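## Task

Close the lid of tip box TB4 and push down on its front edge until it is fully latched, while the lids of the other two boxes stay completely open. It counts only if the lid stays shut without the robot holding it; release it and move the gripper away at the end.

## Robot and tools

Robot: a single six-joint arm (uf850) with a two-finger parallel gripper and one camera, cam_wrist (896x504), mounted on the hand. There is only one arm, so every row drives that arm alone.

Scene: three tip boxes sit loose on a bench mat. Identify them by the ID printed on each box, not by the tape on the bench. Boxes must finish standing flat on the mat, and nothing may leave the table. Occasionally a disturbance may tug a held part or shove a loose object.

Frame: the scene frame has its origin on the table surface beneath the arm base, +z up, +y to the left when facing along +x. Positions are in metres. The base may be slightly tilted against the table, and the reported hand position gets less accurate at long reach. end_effector_position is the pinch point between the closed finger pads, about 2 cm short of the fingertips; fingers point along the gripper's +z and move apart along its y. Closing pushes the tips roughly 10 mm further along +z.

execute_actions: takes "actions", a list holding either nothing, one action, or one wait, plus optional "pictures" (true/false; images come by default).
- Empty list: only reports the current state.
- Action: {"rows": [...], "steps": n}, n from 1 to 15 control steps of 1/30 s each (default 15). Each row is used for one step; if there are fewer rows than steps, the last row repeats.
- Wait: {"steps": n} with no rows, n up to 300; it sends nothing new and returns after that many steps since the previous result.
A refused call moves nothing.

Row layout: one list of 7 numbers, each in [-1, 1]. The first six are joint offsets in the order waist, shoulder, elbow, forearm roll, wrist pitch, wrist roll; a value of 1.0 equals 2.036 rad. They are offsets, not a pose: measured from the joint angles printed in the most recent result that lists them (before any such result in a scene, and for later calls within the same reply, measured from where the arm is when the action begins). They are not relative to the previous row. So a row of zeros pulls the arm back to those reference angles; it is not a pause. The seventh number is the gripper opening, absolute: +1 fully open, -1 closed.

Joint ranges (rad): waist -6.283 to 6.283, shoulder -2.304 to 2.304, elbow -4.224 to 0.061, forearm roll -6.283 to 6.283, wrist pitch -2.164 to 2.164, wrist roll -6.283 to 6.283. A request more than 0.010 rad beyond a limit is refused; true limits can differ by up to 0.010 rad. Requests past the real end are clipped there and may produce a "joint sent to its limit" line (possibly about an earlier, still-running action). Absence of that line does not prove there is room left.

Motion limits: joint targets move at most 3.14 rad/s, with 0.16 s to accelerate, and joints are slowed together so they arrive at once. Each step keeps every target within 0.623 rad of the measured angle, and if targets would put the hand more than 70 mm from where it is, all are scaled back. Large moves therefore take several calls. Between calls the arm keeps heading to the last row's target until it has nearly stopped (a blocked or very slow move counts as stopped) or a step is HELD; after that, only a new action makes it go further or push harder.

Result lines: the state gives end_effector_position, end_effector_quat_wxyz, and linear/angular velocities in the scene frame. "Joint positions" and "Joint velocities" list the six joints (rad, rad/s) then the finger-pad gap (m, m/s; 0.084 m fully open). grip_measured is the measured opening on the same -1..+1 scale you command. "joint command not followed" means the clearance check altered or blocked targets (mounts and posts count as part of the arm). HELD marks steps where your row was not fully sent. MOTOR HOT appears from 65 °C; at 80 °C an OVER-TEMPERATURE FAULT brakes the arm until it cools. Holding loads heats motors.

Gripping: to hold something, command an opening well below grip_measured; the larger the gap, the stronger the squeeze (about 24 N per pad up to roughly 6 cm width). Fast closing can hit harder and even spring the fingers. Resending grip_measured still presses lightly on parts up to about 6 cm wide.

Torque fault: if contact torque reaches a joint's load limit (waist 53.4, shoulder 53.4, elbow 44.5, forearm roll 24, wrist pitch 16.9, wrist roll 16.9 N m, held weight included), the arm halts, backs that joint off a little, pauses 10 s and drops the rest of the call. So press lids down gently and in small increments.

Camera calibration (OpenCV, pinhole+radial): K=[[611.009, 0, 446.942], [0, 611.009, 249.44], [0, 0, 1]], D=[0.315537, 0.0153697, 0, 0, 0.0000668555, 0.389565, 0.0281705, 0.000270911]; starting T_world_to_cam is given per scene and derived from joint readings, with small errors (about 0.5% focal, 1.5 px principal point, 0.5 degrees and 2.5 mm pose).

zoom_image: {"camera": "cam_wrist", "region": [x0, y0, x1, y1]} in pixels of the latest full image, origin top-left, at most 504 by 504; returns a closer view.

read_manual: optional "section" (only "licences"); returns licence text, no motion.

finished_scene: {"scene": number of the current scene}. Before calling it, make sure the lid is latched on its own, the other lids are fully open, the boxes sit flat, and the gripper is open and clear.

Avoid drops, slams, hard impacts, strong shoves, and knocking boxes off the mat or table. Smooth, economical motion is preferred.

Each tool is called after "Emit:" as name(argument=value, ...) on one line, values as JSON.

## Session

I'll start by looking at the current state.

Emit:
execute_actions(actions=[])

Scene clock: 0.00 s of 8400.00 s.
end_effector_position=(+0.2418, -0.2207, +0.1540) grip_measured=+1.00 end_effector_quat_wxyz=(-0.130, +0.873, -0.421, -0.208) end_effector_velocity=(+0.000, +0.001, +0.000) end_effector_angular_velocity=(+0.002, -0.002, +0.002)
Joint positions: [-0.894 -0.182 -0.314  2.46  -0.412 -2.512  0.084]
Joint velocities: [ 0.002 -0.     0.    -0.001 -0.001 -0.001 -0.   ]

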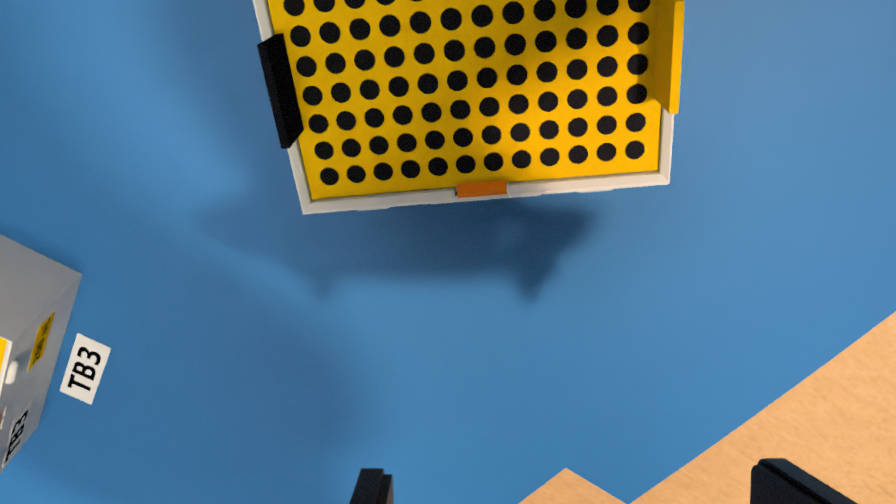

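Emit:
execute_actions(actions=[{"rows": [[0.703, 0.0712, -0.0186, 0.0677, 0.4504, 0.3944, 1]], "steps": 15}], pictures=false)

Scene clock: 120.50 s of 8400.00 s.
end_effector_position=(+0.2872, -0.0879, +0.2356) grip_measured=+1.00 end_effector_quat_wxyz=(-0.077, +0.838, -0.364, -0.400) end_effector_velocity=(+0.087, +0.287, +0.233) end_effector_angular_velocity=(+0.306, +0.166, +0.811)
Joint positions: [-0.227 -0.076 -0.342  2.561  0.202 -1.95   0.084]
Joint velocities: [ 1.549  0.119 -0.031  0.113  0.933  0.744 -0.   ]
Steps of this call (steps 1 to 90: nothing new was sent; then 117.00 s passed at rest; steps 91 to 105: all 15 steps of this action). Readings (joint positions):
91: [-0.894 -0.182 -0.314 2.460 -0.411 -2.512]
92: [-0.887 -0.181 -0.315 2.462 -0.402 -2.503]
94: [-0.820 -0.166 -0.319 2.477 -0.333 -2.435]
98: [-0.593 -0.118 -0.332 2.521 -0.110 -2.211]
105: the state above

Emit:
execute_actions(actions=[{"rows": [[0.98, 0.0821, -0.0212, 0.078, 0.5445, 0.466, 1]], "steps": 15}], pictures=false)

Scene clock: 130.03 s of 8400.00 s.
end_effector_position=(+0.2890, +0.0061, +0.5118) grip_measured=+1.00 end_effector_quat_wxyz=(+0.066, +0.966, -0.086, -0.234) end_effector_velocity=(-0.067, -0.029, +0.320) end_effector_angular_velocity=(+0.209, -1.117, +0.696)
Joint positions: [ 1.26   0.061 -0.378  2.692  1.101 -1.173  0.084]
Joint velocities: [ 1.888  0.119 -0.03   0.114  0.852  0.695 -0.   ]
Steps of this call (steps 1 to 45: the robot went on to your last target; steps 46 to 110: nothing new was sent; then 5.37 s passed at rest; steps 111 to 125: all 15 steps of this action). Readings (joint positions):
111: [0.537 -0.037 -0.352 2.598 0.506 -1.709]
112: [0.545 -0.036 -0.352 2.599 0.514 -1.700]
114: [0.612 -0.023 -0.356 2.613 0.583 -1.632]
118: [0.846 0.021 -0.368 2.653 0.815 -1.407]
125: the state above

Emit:
execute_actions(actions=[{"rows": [[0.3483, 0.0230, -0.0057, 0.0215, 0.1577, 0.1311, 1]], "steps": 15}], pictures=false)

Emit:
execute_actions(actions=[{"steps": 30}])

Scene clock: 134.07 s of 8400.00 s.
end_effector_position=(+0.2624, -0.0327, +0.6185) grip_measured=+1.00 end_effector_quat_wxyz=(+0.000, +1.000, -0.001, -0.000) end_effector_velocity=(-0.000, -0.001, +0.001) end_effector_angular_velocity=(+0.002, -0.003, -0.002)
Joint positions: [ 1.968  0.108 -0.389  2.735  1.422 -0.907  0.084]
Joint velocities: [0.005 0.002 0.    0.001 0.003 0.004 0.   ]
Steps of this call (steps 1 to 30: the robot went on to your last target; steps 31 to 90: nothing new was sent; then 0.53 s passed at rest; steps 91 to 105: all 15 steps of this action). Readings (joint positions):
91: [1.769 0.091 -0.385 2.720 1.311 -1.002]
92: [1.776 0.092 -0.385 2.720 1.316 -0.998]
94: [1.839 0.097 -0.387 2.725 1.351 -0.967]
98: [1.956 0.107 -0.390 2.734 1.413 -0.914]
105: the state above

Scene clock: 135.07 s of 8400.00 s.
end_effector_position=(+0.2623, -0.0328, +0.6186) grip_measured=+1.00 end_effector_quat_wxyz=(+0.000, +1.000, -0.000, +0.000) end_effector_velocity=(-0.000, -0.000, -0.000) end_effector_angular_velocity=(-0.001, -0.000, +0.002)
Joint positions: [ 1.969  0.108 -0.39   2.735  1.422 -0.906  0.084]
Joint velocities: [-0.     0.001  0.001  0.     0.    -0.002 -0.   ]
Steps of this call (steps 1 to 15: the robot went on to your last target; steps 16 to 30: nothing new was sent). Readings (joint positions):
1: [1.968 0.108 -0.389 2.735 1.422 -0.907]
2: [1.968 0.108 -0.389 2.735 1.422 -0.906]
4: [1.969 0.108 -0.390 2.735 1.422 -0.906]
8: [1.969 0.108 -0.390 2.735 1.422 -0.906]
30: the state above
The arm was judged still, so your last target was given up. Only a new action makes it travel on or press farther. Fingers that are still opening or closing keep moving.
camera_calibration (this result's frames):
cam_wrist: T_world_to_cam=[[0.000627903, -0.999892, 0.0146536, -0.0143644], [-0.999729, -0.000286795, 0.0232687, 0.307109], [-0.023262, -0.0146642, -0.999622, 0.758218], [0, 0, 0, 1]] pos_world=[0.324673, -0.00315609, 0.750996]

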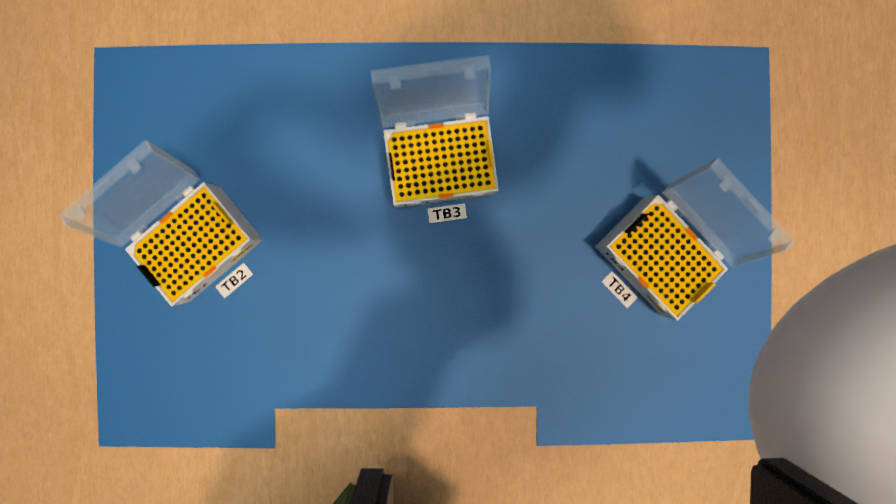

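Emit:
zoom_image(camera="cam_wrist", region=[580, 140, 800, 330])

Region (580, 140, 800, 330) of cam_wrist's 896x504 image, scaled by 2.291, with more detail than that image has; it fills the top 435 rows of this view, and the rest is white.

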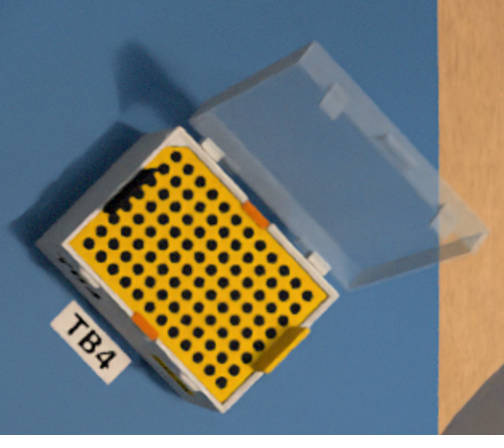

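Emit:
zoom_image(camera="cam_wrist", region=[50, 130, 280, 320])

Emit:
zoom_image(camera="cam_wrist", region=[350, 40, 530, 230])

Region (50, 130, 280, 320) of cam_wrist's 896x504 image, scaled by 2.191, with more detail than that image has; it fills the top 416 rows of this view, and the rest is white.

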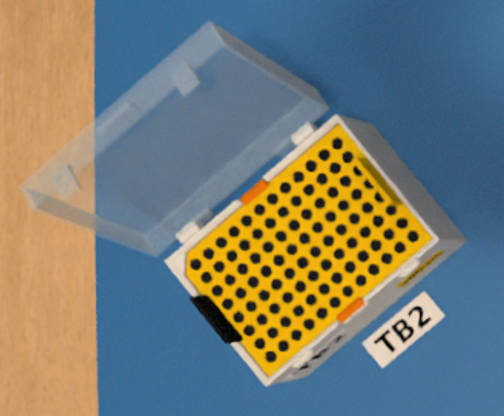

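Region (350, 40, 530, 230) of cam_wrist's 896x504 image, scaled by 2.653, with more detail than that image has; it fills the left 477 columns of this view, and the rest is white.

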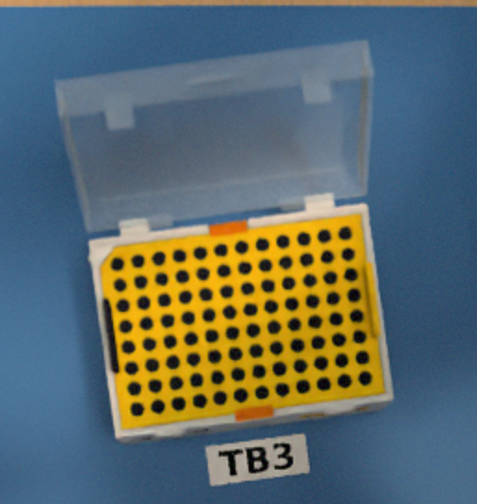

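Emit:
execute_actions(actions=[{"rows": [[-0.4245, -0.3423, -0.0871, -0.3040, 0.0379, 0.5272, 1]], "steps": 15}], pictures=false)

Scene clock: 255.57 s of 8400.00 s.
end_effector_position=(+0.3643, +0.0308, +0.5133) grip_measured=+1.00 end_effector_quat_wxyz=(+0.162, +0.942, -0.260, +0.137) end_effector_velocity=(+0.151, +0.040, -0.315) end_effector_angular_velocity=(-0.530, -0.615, -1.333)
Joint positions: [ 1.44  -0.343 -0.506  2.328  1.473 -0.335  0.084]
Joint velocities: [-1.128 -0.823 -0.202 -0.712  0.089  1.637  0.   ]
Steps of this call (steps 1 to 90: nothing new was sent; then 117.00 s passed at rest; steps 91 to 105: all 15 steps of this action). Readings (joint positions):
91: [1.969 0.108 -0.390 2.735 1.422 -0.906]
92: [1.961 0.101 -0.392 2.728 1.423 -0.897]
94: [1.898 0.039 -0.411 2.664 1.431 -0.833]
98: [1.726 -0.129 -0.454 2.513 1.449 -0.663]
105: the state above

Emit:
execute_actions(actions=[{"rows": [[-0.5892, -0.4631, -0.1171, -0.4081, 0.0507, 0.7739, 1]], "steps": 15}], pictures=false)

Emit:
execute_actions(actions=[{"steps": 45}])

Scene clock: 258.93 s of 8400.00 s.
end_effector_position=(+0.3669, +0.0018, +0.2350) grip_measured=+1.00 end_effector_quat_wxyz=(+0.252, +0.790, -0.494, +0.263) end_effector_velocity=(-0.166, -0.140, -0.339) end_effector_angular_velocity=(-0.108, -0.239, -0.620)
Joint positions: [ 0.679 -0.961 -0.664  1.78   1.541  0.606  0.084]
Joint velocities: [-0.92  -0.684 -0.17  -0.592  0.073  1.144  0.   ]
Steps of this call (steps 1 to 30: the robot went on to your last target; steps 31 to 86: nothing new was sent; steps 87 to 101: all 15 steps of this action). Readings (joint positions):
87: [1.105 -0.589 -0.567 2.116 1.499 0.167]
88: [1.098 -0.595 -0.569 2.109 1.501 0.176]
90: [1.039 -0.653 -0.587 2.050 1.508 0.235]
94: [0.905 -0.786 -0.620 1.931 1.522 0.368]
101: the state above

Scene clock: 260.43 s of 8400.00 s.
end_effector_position=(+0.2366, -0.0739, +0.0997) grip_measured=+1.00 end_effector_quat_wxyz=(+0.271, +0.653, -0.653, +0.271) end_effector_velocity=(-0.000, -0.000, +0.000) end_effector_angular_velocity=(-0.002, +0.001, +0.001)
Joint positions: [ 0.241 -1.286 -0.745  1.498  1.576  1.24   0.084]
Joint velocities: [-0.001 -0.    -0.     0.001  0.001 -0.001  0.   ]
Steps of this call (steps 1 to 45: the robot went on to your last target). Readings (joint positions):
1: [0.649 -0.983 -0.669 1.760 1.543 0.646]
2: [0.619 -1.005 -0.675 1.741 1.546 0.687]
4: [0.559 -1.049 -0.686 1.703 1.550 0.773]
8: [0.441 -1.137 -0.708 1.627 1.560 0.946]
45: the state above
The arm was judged still, so your last target was given up. Only a new action makes it travel on or press farther. Fingers that are still opening or closing keep moving.
camera_calibration (this result's frames):
cam_wrist: T_world_to_cam=[[-0.999884, 0.00977368, 0.0117198, 0.26374], [-0.00102769, 0.72312, -0.690722, 0.181829], [-0.0152257, -0.690653, -0.723026, 0.158824], [0, 0, 0, 1]] pos_world=[0.266315, -0.0243695, 0.237336]

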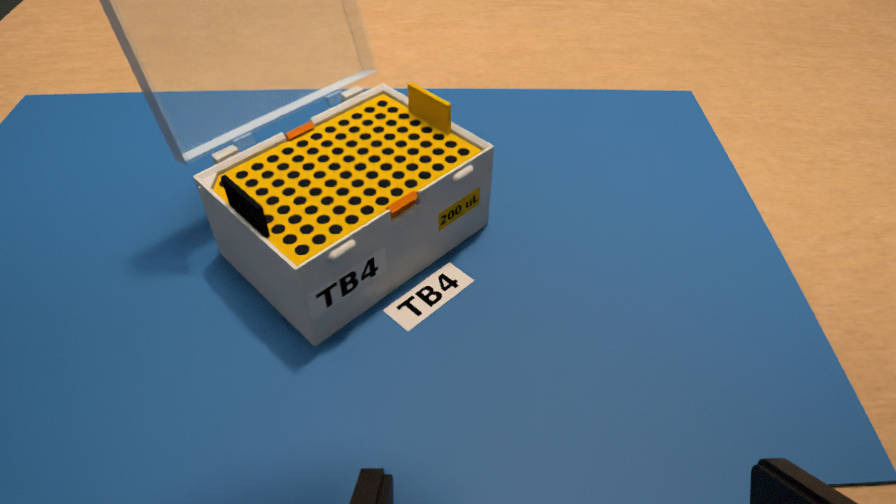

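Emit:
zoom_image(camera="cam_wrist", region=[90, 0, 510, 360])

Region (90, 0, 510, 360) of cam_wrist's 896x504 image, scaled by 1.200, with more detail than that image has; it fills the top 432 rows of this view, and the rest is white.

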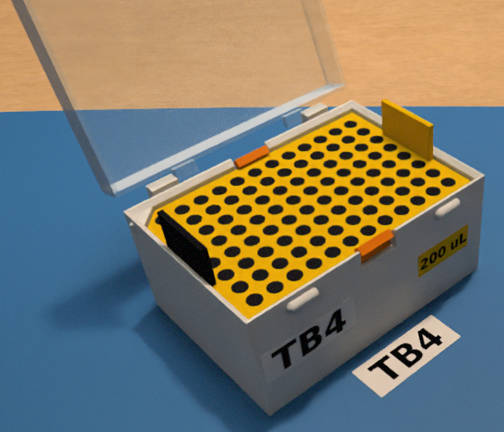

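Emit:
zoom_image(camera="cam_wrist", region=[60, 0, 420, 200])

Region (60, 0, 420, 200) of cam_wrist's 896x504 image, scaled by 1.400, with more detail than that image has.

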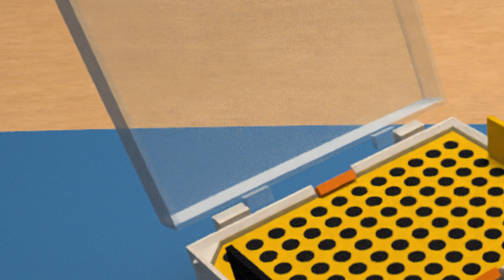

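Next I'll look at the left box's front label, so all three IDs are checked before I close a lid.

Emit:
execute_actions(actions=[{"rows": [[-0.098, 0.230, 0.030, 0.0, -0.5, -0.9, 1]], "steps": 15}], pictures=false)

Scene clock: 332.13 s of 8400.00 s.
end_effector_position=(+0.2327, -0.0222, +0.0901) grip_measured=+1.00 end_effector_quat_wxyz=(+0.253, +0.750, -0.551, -0.264) end_effector_velocity=(-0.040, +0.172, +0.045) end_effector_angular_velocity=(+2.490, +0.552, +1.468)
Joint positions: [ 0.045 -0.828 -0.684  1.498  0.636  0.126  0.084]
Joint velocities: [-0.045  0.106  0.025 -0.    -0.889 -2.888  0.   ]
Steps of this call (steps 1 to 90: nothing new was sent; then 68.20 s passed at rest; steps 91 to 105: all 15 steps of this action). Readings (joint positions):
91: [0.240 -1.286 -0.745 1.498 1.575 1.239]
92: [0.238 -1.281 -0.744 1.497 1.567 1.231]
94: [0.217 -1.233 -0.736 1.497 1.497 1.162]
98: [0.114 -0.992 -0.708 1.498 1.148 0.812]
105: the state above

Checking where that move left the arm before lining up the left box's label.

Emit:
execute_actions(actions=[], pictures=true)

Scene clock: 340.40 s of 8400.00 s.
end_effector_position=(+0.2311, -0.0071, +0.0939) grip_measured=+1.00 end_effector_quat_wxyz=(+0.116, +0.887, -0.269, -0.357) end_effector_velocity=(-0.000, +0.000, -0.000) end_effector_angular_velocity=(-0.002, +0.000, -0.001)
Joint positions: [ 0.041 -0.818 -0.684  1.498  0.558 -0.592  0.084]
Joint velocities: [ 0.    -0.002 -0.001  0.     0.     0.003  0.   ]
Steps of this call (steps 1 to 30: the robot went on to your last target; steps 31 to 90: nothing new was sent; then 5.27 s passed at rest). Readings (joint positions):
1: [0.044 -0.826 -0.684 1.498 0.611 0.029]
2: [0.043 -0.824 -0.683 1.498 0.594 -0.068]
4: [0.042 -0.821 -0.683 1.498 0.574 -0.259]
8: [0.041 -0.819 -0.683 1.498 0.560 -0.530]
90: the state above
The arm was judged still, so your last target was given up. Only a new action makes it travel on or press farther. Fingers that are still opening or closing keep moving.
camera_calibration (this result's frames):
cam_wrist: T_world_to_cam=[[-0.383081, -0.829121, 0.407195, 0.072045], [-0.584738, 0.558921, 0.587953, 0.143136], [-0.715074, -0.0128688, -0.698931, 0.364971], [0, 0, 0, 1]] pos_world=[0.372277, -0.0155709, 0.141596]

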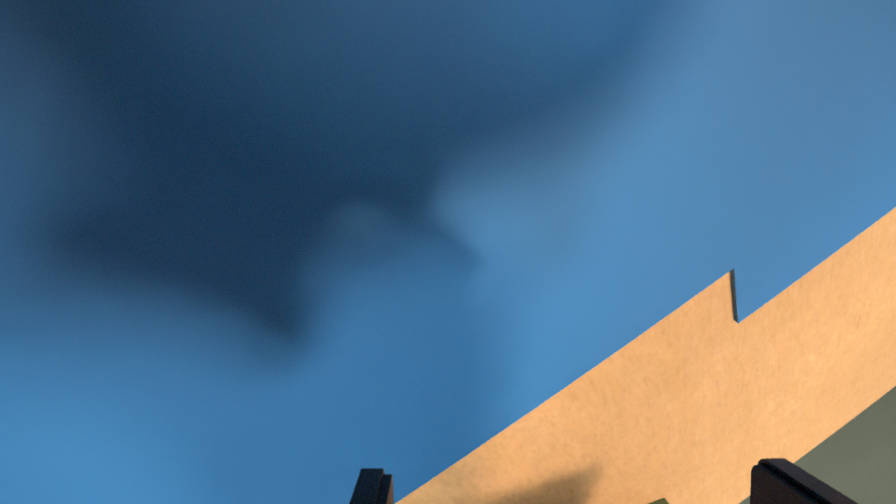

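Emit:
execute_actions(actions=[{"rows": [[-0.1334, -0.0014, 0.0809, -0.9527, 0.2002, -0.5528, 1]], "steps": 15}], pictures=false)

Emit:
execute_actions(actions=[{"steps": 45}])

Scene clock: 368.40 s of 8400.00 s.
end_effector_position=(+0.2530, -0.0578, +0.0380) grip_measured=+1.00 end_effector_quat_wxyz=(-0.112, +0.872, +0.467, -0.100) end_effector_velocity=(+0.256, +0.378, -0.031) end_effector_angular_velocity=(+2.480, -1.543, +2.388)
Joint positions: [-0.217 -0.821 -0.527  0.469  0.944 -1.555  0.084]
Joint velocities: [-0.148  0.     0.09  -2.745  0.238 -1.598 -0.   ]
Steps of this call (steps 1 to 90: nothing new was sent; then 24.50 s passed at rest; steps 91 to 105: all 15 steps of this action). Readings (joint positions):
91: [0.041 -0.818 -0.684 1.497 0.558 -0.593]
92: [0.038 -0.818 -0.682 1.490 0.563 -0.601]
94: [0.009 -0.818 -0.665 1.422 0.608 -0.670]
98: [-0.100 -0.820 -0.598 1.139 0.770 -0.953]
105: the state above

Scene clock: 369.90 s of 8400.00 s.
end_effector_position=(+0.3168, +0.0867, +0.0998) grip_measured=+1.00 end_effector_quat_wxyz=(-0.270, +0.653, +0.653, +0.271) end_effector_velocity=(+0.000, +0.000, +0.000) end_effector_angular_velocity=(+0.000, -0.001, +0.000)
Joint positions: [-0.231 -0.821 -0.519 -0.442  0.965 -1.717  0.084]
Joint velocities: [ 0.001 -0.001 -0.     0.     0.001 -0.     0.   ]
Steps of this call (steps 1 to 30: the robot went on to your last target; steps 31 to 45: nothing new was sent). Readings (joint positions):
1: [-0.221 -0.821 -0.525 0.380 0.950 -1.601]
2: [-0.223 -0.821 -0.523 0.295 0.954 -1.632]
4: [-0.226 -0.821 -0.522 0.136 0.959 -1.666]
8: [-0.228 -0.821 -0.520 -0.169 0.962 -1.695]
45: the state above
The arm was judged still, so your last target was given up. Only a new action makes it travel on or press farther. Fingers that are still opening or closing keep moving.
camera_calibration (this result's frames):
cam_wrist: T_world_to_cam=[[0.999885, -0.00960637, 0.0117649, -0.289478], [0.00116666, -0.723721, -0.690092, 0.190489], [0.0151438, 0.690026, -0.723626, 0.141838], [0, 0, 0, 1]] pos_world=[0.287074, 0.0372081, 0.237499]

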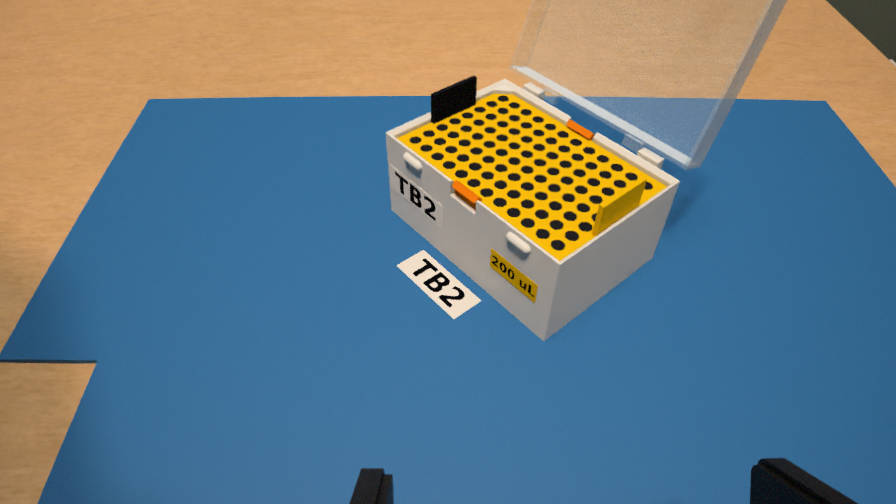

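Emit:
execute_actions(actions=[{"rows": [[0, 0.2068, 0.0781, 0, 0, 0, 1]], "steps": 15}], pictures=false)

Emit:
execute_actions(actions=[{"rows": [[0, 0, 0, 0.8822, 0.5097, 0.95, 1]], "steps": 15}], pictures=false)

Scene clock: 425.53 s of 8400.00 s.
end_effector_position=(+0.4320, +0.0091, +0.1651) grip_measured=+1.00 end_effector_quat_wxyz=(-0.153, +0.661, +0.660, +0.321) end_effector_velocity=(+0.017, -0.018, +0.024) end_effector_angular_velocity=(-0.022, -0.046, -0.017)
Joint positions: [-0.231 -0.408 -0.363 -0.442  0.966 -1.717  0.084]
Joint velocities: [-0.     0.112  0.054  0.    -0.006 -0.001 -0.   ]
Steps of this call (steps 1 to 90: nothing new was sent; then 52.13 s passed at rest; steps 91 to 105: all 15 steps of this action). Readings (joint positions):
91: [-0.231 -0.820 -0.519 -0.442 0.965 -1.717]
92: [-0.231 -0.814 -0.516 -0.442 0.965 -1.718]
94: [-0.231 -0.752 -0.491 -0.442 0.964 -1.718]
98: [-0.231 -0.587 -0.431 -0.442 0.966 -1.717]
105: the state above

Scene clock: 426.03 s of 8400.00 s.
end_effector_position=(+0.5162, -0.1757, +0.1491) grip_measured=+1.00 end_effector_quat_wxyz=(+0.139, +0.923, +0.235, +0.272) end_effector_velocity=(+0.022, -0.477, +0.090) end_effector_angular_velocity=(-0.777, -0.476, -2.321)
Joint positions: [-0.231 -0.408 -0.363  0.191  1.588 -1.083  0.084]
Joint velocities: [-0.    -0.    -0.001  1.535  1.259  1.534  0.   ]
Steps of this call (steps 1 to 15: all 15 steps of this action). Readings (joint positions):
1: [-0.231 -0.405 -0.362 -0.442 0.966 -1.717]
2: [-0.230 -0.405 -0.361 -0.434 0.974 -1.709]
4: [-0.230 -0.406 -0.361 -0.367 1.042 -1.640]
8: [-0.231 -0.407 -0.363 -0.152 1.256 -1.426]
15: the state above

Emit:
execute_actions(actions=[{"steps": 30}], pictures=false)

Scene clock: 433.37 s of 8400.00 s.
end_effector_position=(+0.3959, -0.3803, +0.2877) grip_measured=+1.00 end_effector_quat_wxyz=(+0.524, +0.703, -0.358, +0.321) end_effector_velocity=(-0.001, +0.001, -0.000) end_effector_angular_velocity=(+0.002, +0.003, +0.002)
Joint positions: [-0.231 -0.408 -0.363  1.354  2.003  0.216  0.084]
Joint velocities: [ 0.001 -0.003  0.001 -0.    -0.    -0.     0.   ]
Steps of this call (steps 1 to 45: the robot went on to your last target; steps 46 to 110: nothing new was sent; then 3.67 s passed at rest). Readings (joint positions):
1: [-0.231 -0.408 -0.363 0.244 1.629 -1.031]
2: [-0.231 -0.408 -0.363 0.297 1.667 -0.977]
4: [-0.231 -0.408 -0.363 0.410 1.736 -0.865]
8: [-0.231 -0.408 -0.363 0.651 1.841 -0.624]
110: the state above
The arm was judged still, so your last target was given up. Only a new action makes it travel on or press farther. Fingers that are still opening or closing keep moving.

Emit:
execute_actions(actions=[{"rows": [[0.3248, -0.6318, -0.2995, 0, 0, 0.2545, 1]], "steps": 15}], pictures=false)

Emit:
execute_actions(actions=[{"steps": 45}])

Scene clock: 437.10 s of 8400.00 s.
end_effector_position=(+0.4793, -0.2221, +0.1897) grip_measured=+1.00 end_effector_quat_wxyz=(+0.354, +0.725, -0.429, +0.408) end_effector_velocity=(+0.042, +0.409, -0.179) end_effector_angular_velocity=(+0.546, -0.383, +0.330)
Joint positions: [ 0.061 -0.747 -0.635  1.354  2.003  0.447  0.084]
Joint velocities: [ 0.564 -0.864 -0.514  0.001  0.     0.437 -0.   ]
Steps of this call (steps 1 to 90: nothing new was sent; then 0.23 s passed at rest; steps 91 to 105: all 15 steps of this action). Readings (joint positions):
91: [-0.230 -0.408 -0.364 1.354 2.003 0.217]
92: [-0.223 -0.415 -0.370 1.354 2.003 0.224]
94: [-0.176 -0.462 -0.417 1.354 2.003 0.263]
98: [-0.083 -0.559 -0.503 1.354 2.003 0.335]
105: the state above

Scene clock: 438.60 s of 8400.00 s.
end_effector_position=(+0.2319, +0.0603, +0.0857) grip_measured=+1.00 end_effector_quat_wxyz=(+0.131, +0.868, -0.316, +0.360) end_effector_velocity=(-0.001, -0.000, +0.000) end_effector_angular_velocity=(-0.001, +0.002, +0.002)
Joint positions: [ 0.431 -1.694 -0.973  1.354  2.003  0.734  0.084]
Joint velocities: [-0.    -0.001  0.001 -0.     0.    -0.001 -0.   ]
Steps of this call (steps 1 to 45: the robot went on to your last target). Readings (joint positions):
1: [0.079 -0.776 -0.652 1.354 2.003 0.461]
2: [0.097 -0.806 -0.668 1.354 2.003 0.475]
4: [0.132 -0.867 -0.699 1.354 2.003 0.502]
8: [0.192 -0.994 -0.755 1.354 2.003 0.549]
45: the state above
camera_calibration (this result's frames):
cam_wrist: T_world_to_cam=[[-0.650147, -0.759739, 0.0102601, 0.223364], [-0.553516, 0.464335, -0.691385, 0.218822], [0.520508, -0.455181, -0.722414, 0.102867], [0, 0, 0, 1]] pos_world=[0.212798, 0.114915, 0.223311]

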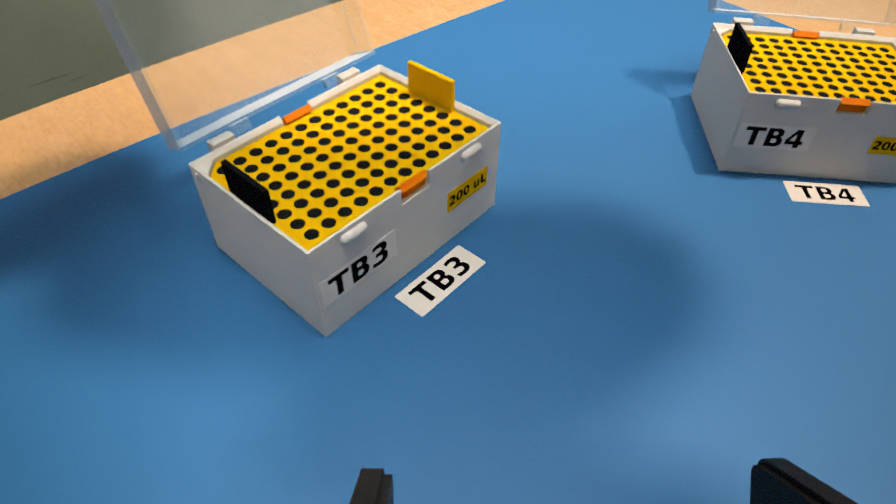

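Emit:
execute_actions(actions=[{"rows": [[0, 0.6356, 0.3011, 0, 0, 0, 1]], "steps": 15}], pictures=false)

Emit:
execute_actions(actions=[{"steps": 30}], pictures=false)

Scene clock: 532.03 s of 8400.00 s.
end_effector_position=(+0.3678, -0.0201, +0.1792) grip_measured=+1.00 end_effector_quat_wxyz=(+0.128, +0.837, -0.364, +0.388) end_effector_velocity=(+0.324, -0.175, +0.207) end_effector_angular_velocity=(+0.072, -0.416, -0.465)
Joint positions: [ 0.431 -1.206 -0.612  1.354  2.003  0.734  0.084]
Joint velocities: [-0.002  1.169  0.542  0.001  0.001  0.002 -0.   ]
Steps of this call (steps 1 to 15: the robot went on to your last target; steps 16 to 90: nothing new was sent; then 89.93 s passed at rest; steps 91 to 105: all 15 steps of this action). Readings (joint positions):
91: [0.431 -1.694 -0.973 1.354 2.003 0.734]
92: [0.431 -1.687 -0.965 1.354 2.003 0.734]
94: [0.431 -1.627 -0.904 1.354 2.002 0.734]
98: [0.431 -1.472 -0.770 1.354 2.003 0.734]
105: the state above

Scene clock: 533.03 s of 8400.00 s.
end_effector_position=(+0.5319, -0.1640, +0.3338) grip_measured=+1.00 end_effector_quat_wxyz=(+0.109, +0.666, -0.555, +0.487) end_effector_velocity=(+0.001, -0.002, +0.002) end_effector_angular_velocity=(-0.001, -0.003, -0.004)
Joint positions: [ 0.431 -0.401 -0.36   1.354  2.003  0.734  0.084]
Joint velocities: [-0.001  0.008  0.002  0.     0.001 -0.002 -0.   ]
Steps of this call (steps 1 to 30: the robot went on to your last target). Readings (joint positions):
1: [0.431 -1.167 -0.594 1.354 2.003 0.734]
2: [0.431 -1.127 -0.578 1.354 2.003 0.734]
4: [0.431 -1.048 -0.548 1.354 2.003 0.734]
8: [0.431 -0.887 -0.499 1.354 2.003 0.734]
30: the state above

Emit:
execute_actions(actions=[{"rows": [[0, 0, 0, -0.4195, -0.4340, 0.6889, 1]], "steps": 15}], pictures=false)

Emit:
execute_actions(actions=[{"rows": [[0, 0, 0, -0.4195, -0.4340, 0.6889, 1]], "steps": 15}], pictures=false)

Emit:
execute_actions(actions=[{"steps": 30}], pictures=false)

Scene clock: 539.57 s of 8400.00 s.
end_effector_position=(+0.5204, +0.0137, +0.2424) grip_measured=+1.00 end_effector_quat_wxyz=(+0.216, -0.554, +0.794, -0.124) end_effector_velocity=(-0.122, +0.413, -0.047) end_effector_angular_velocity=(+2.409, +0.609, -0.875)
Joint positions: [ 0.431 -0.401 -0.36   0.757  1.392  1.416  0.084]
Joint velocities: [ 0.001 -0.001  0.001 -1.227 -1.295  2.169  0.   ]
Steps of this call (steps 1 to 15: the robot went on to your last target; steps 16 to 90: nothing new was sent; then 3.03 s passed at rest; steps 91 to 105: all 15 steps of this action). Readings (joint positions):
91: [0.431 -0.400 -0.360 1.354 2.003 0.735]
92: [0.431 -0.400 -0.360 1.346 1.995 0.743]
94: [0.431 -0.400 -0.360 1.279 1.927 0.811]
98: [0.431 -0.400 -0.360 1.069 1.718 1.020]
105: the state above

Scene clock: 540.07 s of 8400.00 s.
end_effector_position=(+0.3823, +0.1786, +0.2872) grip_measured=+1.00 end_effector_quat_wxyz=(+0.122, -0.385, +0.835, +0.373) end_effector_velocity=(-0.307, +0.082, +0.123) end_effector_angular_velocity=(+0.435, +2.261, -0.442)
Joint positions: [ 0.431 -0.401 -0.36   0.045  0.658  2.396  0.084]
Joint velocities: [-0.001 -0.001  0.003 -1.143 -1.197  2.791  0.   ]
Steps of this call (steps 1 to 15: all 15 steps of this action). Readings (joint positions):
1: [0.431 -0.401 -0.360 0.717 1.349 1.492]
2: [0.431 -0.401 -0.360 0.673 1.303 1.566]
4: [0.431 -0.401 -0.360 0.570 1.200 1.678]
8: [0.431 -0.401 -0.360 0.367 0.996 1.880]
15: the state above

Scene clock: 541.07 s of 8400.00 s.
end_effector_position=(+0.3442, +0.1834, +0.3017) grip_measured=+1.00 end_effector_quat_wxyz=(-0.001, -0.279, +0.860, +0.428) end_effector_velocity=(+0.000, +0.000, +0.000) end_effector_angular_velocity=(-0.001, +0.002, -0.002)
Joint positions: [ 0.431 -0.401 -0.36  -0.097  0.509  2.818  0.084]
Joint velocities: [ 0.001  0.    -0.001  0.001 -0.     0.003 -0.   ]
Steps of this call (steps 1 to 30: the robot went on to your last target). Readings (joint positions):
1: [0.431 -0.401 -0.360 0.010 0.621 2.488]
2: [0.431 -0.401 -0.360 -0.021 0.589 2.574]
4: [0.431 -0.401 -0.360 -0.065 0.542 2.711]
8: [0.431 -0.401 -0.360 -0.094 0.512 2.809]
30: the state above
The arm was judged still, so your last target was given up. Only a new action makes it travel on or press farther. Fingers that are still opening or closing keep moving.

Emit:
execute_actions(actions=[{"rows": [[-0.5937, 0.4230, 0.0357, -0.1263, -0.1341, 0.3542, -1]], "steps": 15}], pictures=false)

Emit:
execute_actions(actions=[{"steps": 45}])

Scene clock: 549.37 s of 8400.00 s.
end_effector_position=(+0.4523, +0.0225, +0.2554) grip_measured=-1.00 end_effector_quat_wxyz=(-0.013, -0.010, +0.943, +0.333) end_effector_velocity=(+0.150, -0.414, -0.092) end_effector_angular_velocity=(-0.616, +0.302, -1.027)
Joint positions: [ 0.049 -0.025 -0.325 -0.222  0.376  3.16   0.   ]
Joint velocities: [-0.86   0.734  0.057 -0.199 -0.211  0.574  0.   ]
Steps of this call (steps 1 to 90: nothing new was sent; then 4.80 s passed at rest; steps 91 to 105: all 15 steps of this action). Readings (joint positions):
91: [0.430 -0.400 -0.360 -0.097 0.508 2.819]
92: [0.423 -0.394 -0.359 -0.100 0.505 2.827]
94: [0.367 -0.338 -0.352 -0.123 0.479 2.884]
98: [0.245 -0.215 -0.340 -0.168 0.433 3.004]
105: the state above

Scene clock: 550.87 s of 8400.00 s.
end_effector_position=(+0.4091, -0.3571, +0.2500) grip_measured=-1.00 end_effector_quat_wxyz=(+0.000, +0.382, +0.924, -0.000) end_effector_velocity=(+0.000, +0.000, +0.000) end_effector_angular_velocity=(-0.000, -0.001, +0.001)
Joint positions: [-0.778  0.46  -0.287 -0.354  0.236  3.539  0.   ]
Joint velocities: [ 0.001  0.001  0.001  0.     0.001 -0.001  0.   ]
Steps of this call (steps 1 to 45: the robot went on to your last target). Readings (joint positions):
1: [0.020 -0.001 -0.323 -0.229 0.369 3.178]
2: [-0.010 0.022 -0.321 -0.235 0.362 3.197]
4: [-0.070 0.066 -0.318 -0.247 0.349 3.231]
8: [-0.193 0.144 -0.312 -0.268 0.327 3.292]
45: the state above
The arm was judged still, so your last target was given up. Only a new action makes it travel on or press farther. Fingers that are still opening or closing keep moving.
camera_calibration (this result's frames):
cam_wrist: T_world_to_cam=[[0.705608, 0.708452, 0.0145865, -0.0117314], [0.708076, -0.705728, 0.0240057, -0.488447], [0.027301, -0.00661027, -0.999605, 0.370536], [0, 0, 0, 1]] pos_world=[0.344019, -0.33395, 0.382287]

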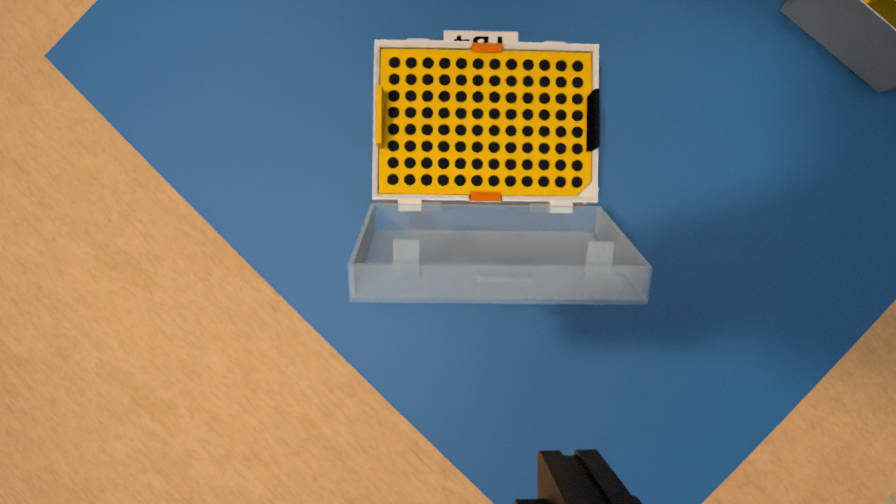

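Emit:
execute_actions(actions=[{"rows": [[0.0156, -0.2491, -0.0947, 0.1213, 0.1496, -0.1154, -1]], "steps": 15}], pictures=false)

Emit:
execute_actions(actions=[{"steps": 20}])

Scene clock: 594.30 s of 8400.00 s.
end_effector_position=(+0.4095, -0.3569, +0.1225) grip_measured=-1.00 end_effector_quat_wxyz=(-0.000, +0.383, +0.924, +0.001) end_effector_velocity=(+0.003, -0.007, -0.030) end_effector_angular_velocity=(-0.034, -0.015, +0.013)
Joint positions: [-0.747 -0.039 -0.476 -0.111  0.535  3.308  0.   ]
Joint velocities: [ 0.008 -0.105 -0.052  0.06   0.084 -0.064  0.   ]
Steps of this call (steps 1 to 90: nothing new was sent; then 39.93 s passed at rest; steps 91 to 105: all 15 steps of this action). Readings (joint positions):
91: [-0.778 0.460 -0.288 -0.354 0.236 3.539]
92: [-0.777 0.453 -0.290 -0.350 0.241 3.535]
94: [-0.773 0.388 -0.316 -0.317 0.282 3.503]
98: [-0.759 0.165 -0.401 -0.209 0.413 3.402]
105: the state above

Scene clock: 594.97 s of 8400.00 s.
end_effector_position=(+0.4095, -0.3572, +0.1202) grip_measured=-1.00 end_effector_quat_wxyz=(+0.001, +0.382, +0.924, -0.000) end_effector_velocity=(+0.001, -0.001, +0.000) end_effector_angular_velocity=(-0.001, -0.003, +0.000)
Joint positions: [-0.746 -0.047 -0.48  -0.107  0.54   3.304  0.   ]
Joint velocities: [-0.     0.001 -0.001 -0.001  0.002  0.001  0.   ]
Steps of this call (steps 1 to 15: the robot went on to your last target; steps 16 to 20: nothing new was sent). Readings (joint positions):
1: [-0.746 -0.041 -0.478 -0.110 0.537 3.307]
2: [-0.746 -0.043 -0.479 -0.109 0.538 3.306]
4: [-0.746 -0.044 -0.479 -0.108 0.539 3.305]
8: [-0.746 -0.046 -0.480 -0.107 0.540 3.304]
20: the state above
The arm was judged still, so your last target was given up. Only a new action makes it travel on or press farther. Fingers that are still opening or closing keep moving.
camera_calibration (this result's frames):
cam_wrist: T_world_to_cam=[[0.70566, 0.708397, 0.0147364, -0.0100246], [0.708003, -0.70578, 0.0246293, -0.48573], [0.027848, -0.00694656, -0.999588, 0.240476], [0, 0, 0, 1]] pos_world=[0.344275, -0.334046, 0.252488]

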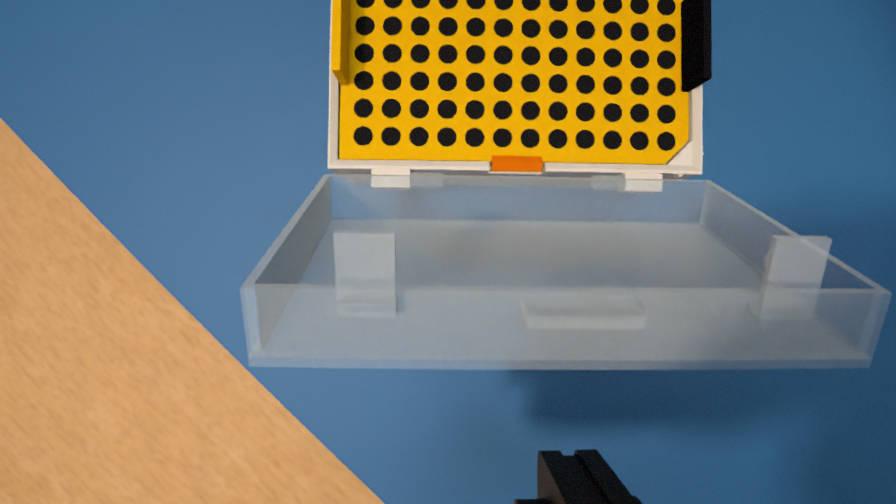

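Emit:
execute_actions(actions=[{"rows": [[0.00046, -0.00239, 0.00285, 0.00107, 0.00522, -0.0008, -1], [0.00091, -0.00478, 0.00571, 0.00213, 0.01045, -0.00159, -1], [0.00137, -0.00718, 0.00856, 0.0032, 0.01567, -0.00239, -1], [0.00183, -0.00957, 0.01141, 0.00426, 0.02089, -0.00318, -1], [0.00228, -0.01196, 0.01427, 0.00533, 0.02611, -0.00398, -1], [0.00274, -0.01435, 0.01712, 0.0064, 0.03134, -0.00478, -1], [0.0032, -0.01674, 0.01997, 0.00746, 0.03656, -0.00557, -1], [0.00365, -0.01914, 0.02283, 0.00853, 0.04178, -0.00637, -1], [0.00411, -0.02153, 0.02568, 0.00959, 0.047, -0.00716, -1], [0.00457, -0.02392, 0.02853, 0.01066, 0.05223, -0.00796, -1], [0.00502, -0.02631, 0.03139, 0.01173, 0.05745, -0.00876, -1], [0.00548, -0.0287, 0.03424, 0.01279, 0.06267, -0.00955, -1], [0.00594, -0.0311, 0.03709, 0.01386, 0.0679, -0.01035, -1], [0.00639, -0.03349, 0.03995, 0.01492, 0.07312, -0.01114, -1], [0.00685, -0.03588, 0.0428, 0.01599, 0.07834, -0.01194, -1]], "steps": 15}], pictures=false)

Emit:
execute_actions(actions=[{"steps": 10}])

Scene clock: 606.90 s of 8400.00 s.
end_effector_position=(+0.3799, -0.3261, +0.1154) grip_measured=-1.00 end_effector_quat_wxyz=(+0.001, +0.384, +0.923, +0.002) end_effector_velocity=(-0.077, +0.077, -0.005) end_effector_angular_velocity=(+0.001, -0.001, -0.005)
Joint positions: [-0.735 -0.103 -0.413 -0.082  0.663  3.286  0.   ]
Joint velocities: [ 0.027 -0.145  0.172  0.066  0.316 -0.048  0.   ]
Steps of this call (steps 1 to 90: nothing new was sent; then 8.43 s passed at rest; steps 91 to 105: all 15 steps of this action). Readings (joint positions):
91: [-0.746 -0.047 -0.480 -0.107 0.540 3.304]
92: [-0.746 -0.048 -0.479 -0.106 0.543 3.304]
94: [-0.745 -0.052 -0.474 -0.104 0.554 3.302]
98: [-0.742 -0.069 -0.453 -0.097 0.589 3.297]
105: the state above

Scene clock: 607.23 s of 8400.00 s.
end_effector_position=(+0.3712, -0.3173, +0.1151) grip_measured=-1.00 end_effector_quat_wxyz=(+0.001, +0.384, +0.923, +0.002) end_effector_velocity=(-0.001, +0.001, -0.000) end_effector_angular_velocity=(+0.001, -0.000, +0.001)
Joint positions: [-0.732 -0.119 -0.394 -0.074  0.699  3.28   0.   ]
Joint velocities: [ 0.001 -0.003  0.003  0.     0.005 -0.001  0.   ]
Steps of this call (steps 1 to 10: the robot went on to your last target). Readings (joint positions):
1: [-0.734 -0.108 -0.408 -0.080 0.673 3.284]
2: [-0.734 -0.112 -0.402 -0.078 0.682 3.283]
4: [-0.733 -0.117 -0.396 -0.076 0.693 3.281]
8: [-0.732 -0.119 -0.394 -0.075 0.699 3.280]
10: the state above
camera_calibration (this result's frames):
cam_wrist: T_world_to_cam=[[0.70747, 0.706482, 0.0192302, -0.0129941], [0.706058, -0.70772, 0.0247762, -0.430296], [0.0311135, -0.00395082, -0.999508, 0.236434], [0, 0, 0, 1]] pos_world=[0.305651, -0.294415, 0.247229]

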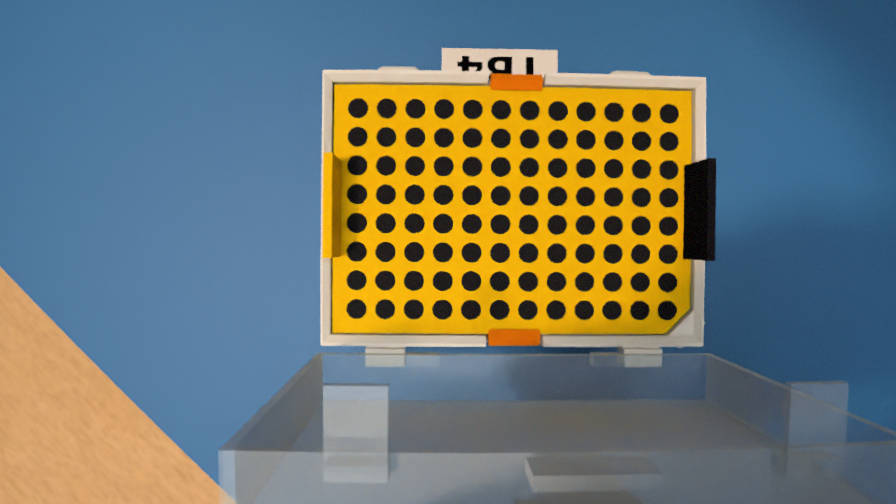

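Emit:
execute_actions(actions=[{"rows": [[0.00046, -0.00243, 0.00289, 0.00105, 0.00524, -0.00081, -1], [0.00091, -0.00485, 0.00578, 0.0021, 0.01048, -0.00161, -1], [0.00137, -0.00728, 0.00867, 0.00315, 0.01572, -0.00242, -1], [0.00182, -0.00971, 0.01157, 0.00421, 0.02096, -0.00322, -1], [0.00228, -0.01213, 0.01446, 0.00526, 0.0262, -0.00403, -1], [0.00273, -0.01456, 0.01735, 0.00631, 0.03144, -0.00483, -1], [0.00319, -0.01699, 0.02024, 0.00736, 0.03668, -0.00564, -1], [0.00364, -0.01941, 0.02313, 0.00841, 0.04191, -0.00644, -1], [0.0041, -0.02184, 0.02602, 0.00946, 0.04715, -0.00725, -1], [0.00455, -0.02427, 0.02891, 0.01051, 0.05239, -0.00805, -1], [0.00501, -0.02669, 0.0318, 0.01156, 0.05763, -0.00886, -1], [0.00546, -0.02912, 0.0347, 0.01262, 0.06287, -0.00966, -1], [0.00592, -0.03155, 0.03759, 0.01367, 0.06811, -0.01047, -1], [0.00637, -0.03397, 0.04048, 0.01472, 0.07335, -0.01127, -1], [0.00683, -0.0364, 0.04337, 0.01577, 0.07859, -0.01208, -1]], "steps": 15}], pictures=false)

Emit:
execute_actions(actions=[{"steps": 20}])

Scene clock: 625.13 s of 8400.00 s.
end_effector_position=(+0.3408, -0.2881, +0.1180) grip_measured=-1.00 end_effector_quat_wxyz=(+0.000, +0.383, +0.924, +0.001) end_effector_velocity=(-0.079, +0.073, +0.015) end_effector_angular_velocity=(-0.007, +0.013, +0.010)
Joint positions: [-0.722 -0.176 -0.326 -0.05   0.822  3.261  0.   ]
Joint velocities: [ 0.027 -0.148  0.176  0.064  0.317 -0.049  0.   ]
Steps of this call (steps 1 to 30: the robot went on to your last target; steps 31 to 90: nothing new was sent; then 14.40 s passed at rest; steps 91 to 105: all 15 steps of this action). Readings (joint positions):
91: [-0.732 -0.120 -0.393 -0.074 0.700 3.280]
92: [-0.732 -0.121 -0.392 -0.074 0.702 3.280]
94: [-0.731 -0.125 -0.387 -0.072 0.713 3.278]
98: [-0.728 -0.142 -0.366 -0.065 0.749 3.272]
105: the state above

Scene clock: 625.80 s of 8400.00 s.
end_effector_position=(+0.3318, -0.2799, +0.1200) grip_measured=-1.00 end_effector_quat_wxyz=(-0.000, +0.382, +0.924, +0.000) end_effector_velocity=(+0.000, +0.001, -0.000) end_effector_angular_velocity=(+0.002, -0.000, +0.001)
Joint positions: [-0.718 -0.193 -0.305 -0.042  0.859  3.255  0.   ]
Joint velocities: [ 0.001 -0.     0.    -0.001 -0.    -0.     0.   ]
Steps of this call (steps 1 to 20: the robot went on to your last target). Readings (joint positions):
1: [-0.721 -0.181 -0.320 -0.048 0.833 3.260]
2: [-0.720 -0.186 -0.315 -0.046 0.842 3.258]
4: [-0.719 -0.191 -0.309 -0.044 0.852 3.256]
8: [-0.718 -0.193 -0.306 -0.043 0.858 3.256]
20: the state above
camera_calibration (this result's frames):
cam_wrist: T_world_to_cam=[[0.705408, 0.708648, 0.0147584, -0.0098493], [0.708287, -0.705536, 0.0234255, -0.376027], [0.0270131, -0.00607137, -0.999617, 0.243473], [0, 0, 0, 1]] pos_world=[0.266706, -0.256843, 0.252334]

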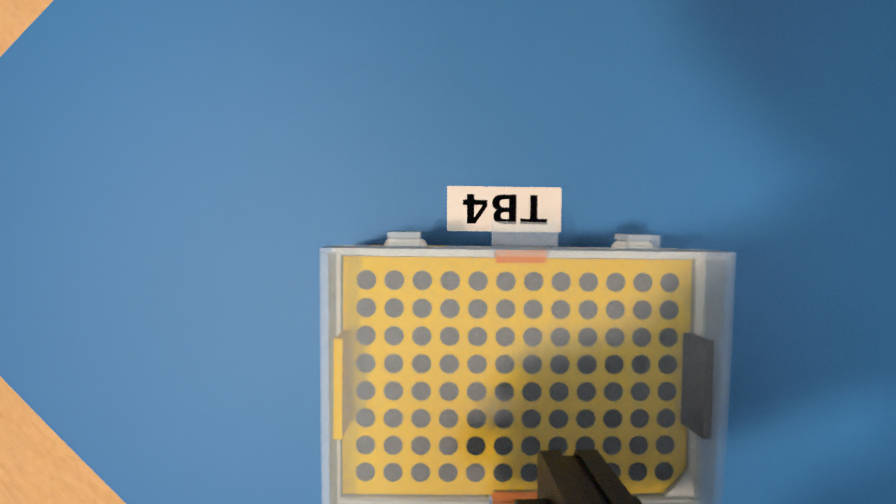

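Emit:
execute_actions(actions=[{"rows": [[-0.0027, -0.0491, 0.0217, -0.0004, 0.0712, -0.0034, -1]], "steps": 15}], pictures=false)

Emit:
execute_actions(actions=[{"steps": 15}])

Scene clock: 654.07 s of 8400.00 s.
end_effector_position=(+0.3005, -0.2554, +0.1198) grip_measured=-1.00 end_effector_quat_wxyz=(+0.001, +0.383, +0.924, -0.000) end_effector_velocity=(-0.002, +0.002, +0.000) end_effector_angular_velocity=(+0.002, +0.002, -0.000)
Joint positions: [-0.724 -0.293 -0.262 -0.043  1.004  3.249  0.   ]
Joint velocities: [ 0.001 -0.004  0.002  0.     0.003  0.001  0.   ]
Steps of this call (steps 1 to 15: the robot went on to your last target; steps 16 to 90: nothing new was sent; then 24.77 s passed at rest; steps 91 to 105: all 15 steps of this action). Readings (joint positions):
91: [-0.718 -0.194 -0.305 -0.042 0.860 3.255]
92: [-0.719 -0.198 -0.304 -0.042 0.869 3.255]
94: [-0.721 -0.236 -0.287 -0.043 0.925 3.252]
98: [-0.724 -0.289 -0.262 -0.043 0.994 3.249]
105: the state above

Scene clock: 654.57 s of 8400.00 s.
end_effector_position=(+0.3002, -0.2552, +0.1198) grip_measured=-1.00 end_effector_quat_wxyz=(+0.000, +0.383, +0.924, -0.000) end_effector_velocity=(-0.001, +0.001, +0.000) end_effector_angular_velocity=(+0.001, +0.003, -0.001)
Joint positions: [-0.724 -0.293 -0.261 -0.043  1.004  3.248  0.   ]
Joint velocities: [ 0.001 -0.001  0.001  0.002 -0.002 -0.     0.   ]
Steps of this call (steps 1 to 15: the robot went on to your last target). Readings (joint positions):
1: [-0.724 -0.293 -0.261 -0.043 1.004 3.249]
2: [-0.724 -0.293 -0.261 -0.043 1.004 3.249]
4: [-0.724 -0.293 -0.261 -0.043 1.004 3.248]
8: [-0.724 -0.293 -0.261 -0.043 1.004 3.248]
15: the state above
The arm was judged still, so your last target was given up. Only a new action makes it travel on or press farther. Fingers that are still opening or closing keep moving.
camera_calibration (this result's frames):
cam_wrist: T_world_to_cam=[[0.705848, 0.708212, 0.0146509, -0.00527105], [0.707824, -0.705967, 0.0244023, -0.336277], [0.027625, -0.0068541, -0.999595, 0.243938], [0, 0, 0, 1]] pos_world=[0.235007, -0.231996, 0.252123]

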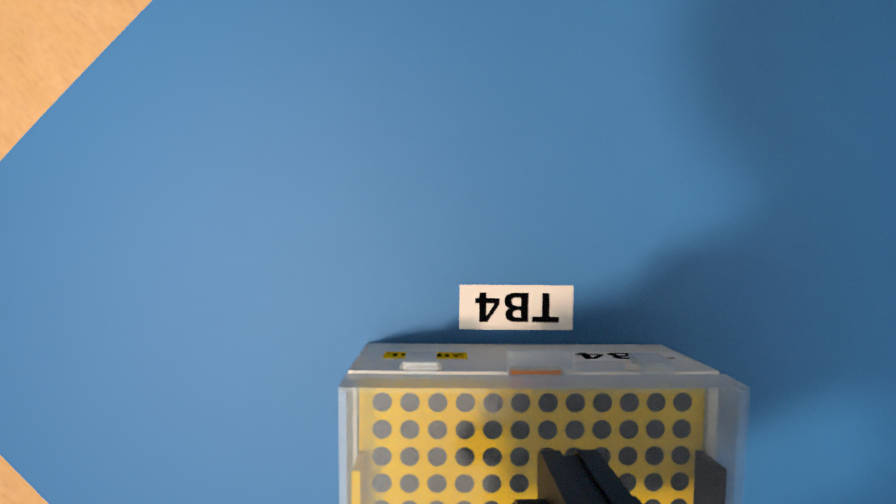

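Emit:
execute_actions(actions=[{"rows": [[-0.00229, -0.00305, -0.00222, 0.00014, 0.00083, -0.00003, -1], [-0.00458, -0.0061, -0.00443, 0.00028, 0.00166, -0.00006, -1], [-0.00687, -0.00915, -0.00665, 0.00042, 0.00248, -0.00009, -1], [-0.00687, -0.0122, -0.00886, 0.00055, 0.00331, -0.00013, -1], [-0.00687, -0.01525, -0.01108, 0.00069, 0.00414, -0.00016, -1], [-0.00687, -0.0183, -0.0133, 0.00083, 0.00497, -0.00019, -1], [-0.00687, -0.02135, -0.01551, 0.00097, 0.0058, -0.00022, -1], [-0.00687, -0.0244, -0.01773, 0.00111, 0.00662, -0.00025, -1], [-0.00687, -0.02744, -0.01994, 0.00125, 0.00745, -0.00028, -1], [-0.00687, -0.03049, -0.02216, 0.00139, 0.00828, -0.00031, -1], [-0.00687, -0.03354, -0.02438, 0.00153, 0.00911, -0.00034, -1], [-0.00687, -0.03659, -0.02659, 0.00166, 0.00994, -0.00038, -1], [-0.00687, -0.03964, -0.02881, 0.0018, 0.01076, -0.00041, -1], [-0.00687, -0.04269, -0.03102, 0.00194, 0.01159, -0.00044, -1], [-0.00687, -0.04574, -0.03324, 0.00208, 0.01242, -0.00047, -1]], "steps": 15}], pictures=false)

Emit:
execute_actions(actions=[{"steps": 15}])

Scene clock: 675.23 s of 8400.00 s.
end_effector_position=(+0.2955, -0.2616, +0.0985) grip_measured=-1.00 end_effector_quat_wxyz=(-0.002, +0.387, +0.922, -0.007) end_effector_velocity=(-0.003, -0.003, -0.056) end_effector_angular_velocity=(-0.006, +0.002, -0.005)
Joint positions: [-0.738 -0.365 -0.314 -0.04   1.024  3.248  0.   ]
Joint velocities: [ 0.001 -0.185 -0.135  0.008  0.052 -0.001  0.   ]
Steps of this call (steps 1 to 90: nothing new was sent; then 17.17 s passed at rest; steps 91 to 105: all 15 steps of this action). Readings (joint positions):
91: [-0.724 -0.293 -0.261 -0.043 1.004 3.248]
92: [-0.725 -0.295 -0.262 -0.043 1.005 3.248]
94: [-0.730 -0.301 -0.267 -0.043 1.006 3.248]
98: [-0.737 -0.323 -0.282 -0.042 1.012 3.248]
105: the state above

Scene clock: 675.73 s of 8400.00 s.
end_effector_position=(+0.2950, -0.2618, +0.0924) grip_measured=-1.00 end_effector_quat_wxyz=(-0.002, +0.387, +0.922, -0.007) end_effector_velocity=(+0.000, -0.000, -0.000) end_effector_angular_velocity=(+0.000, +0.000, +0.001)
Joint positions: [-0.738 -0.386 -0.328 -0.039  1.03   3.248  0.   ]
Joint velocities: [-0.    -0.    -0.001 -0.    -0.001 -0.     0.   ]
Steps of this call (steps 1 to 15: the robot went on to your last target). Readings (joint positions):
1: [-0.738 -0.372 -0.318 -0.040 1.025 3.248]
2: [-0.738 -0.377 -0.322 -0.039 1.027 3.248]
4: [-0.738 -0.383 -0.326 -0.039 1.028 3.248]
8: [-0.738 -0.386 -0.328 -0.039 1.030 3.248]
15: the state above
camera_calibration (this result's frames):
cam_wrist: T_world_to_cam=[[0.712983, 0.701181, 0.000212138, 0.000822001], [0.700938, -0.712745, 0.026084, -0.336521], [0.0184408, -0.0184488, -0.99966, 0.216249], [0, 0, 0, 1]] pos_world=[0.231306, -0.23644, 0.224953]

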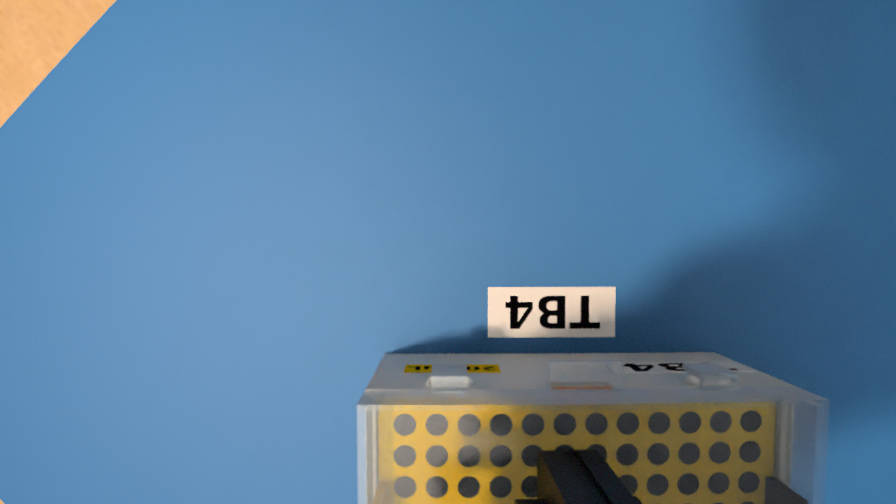

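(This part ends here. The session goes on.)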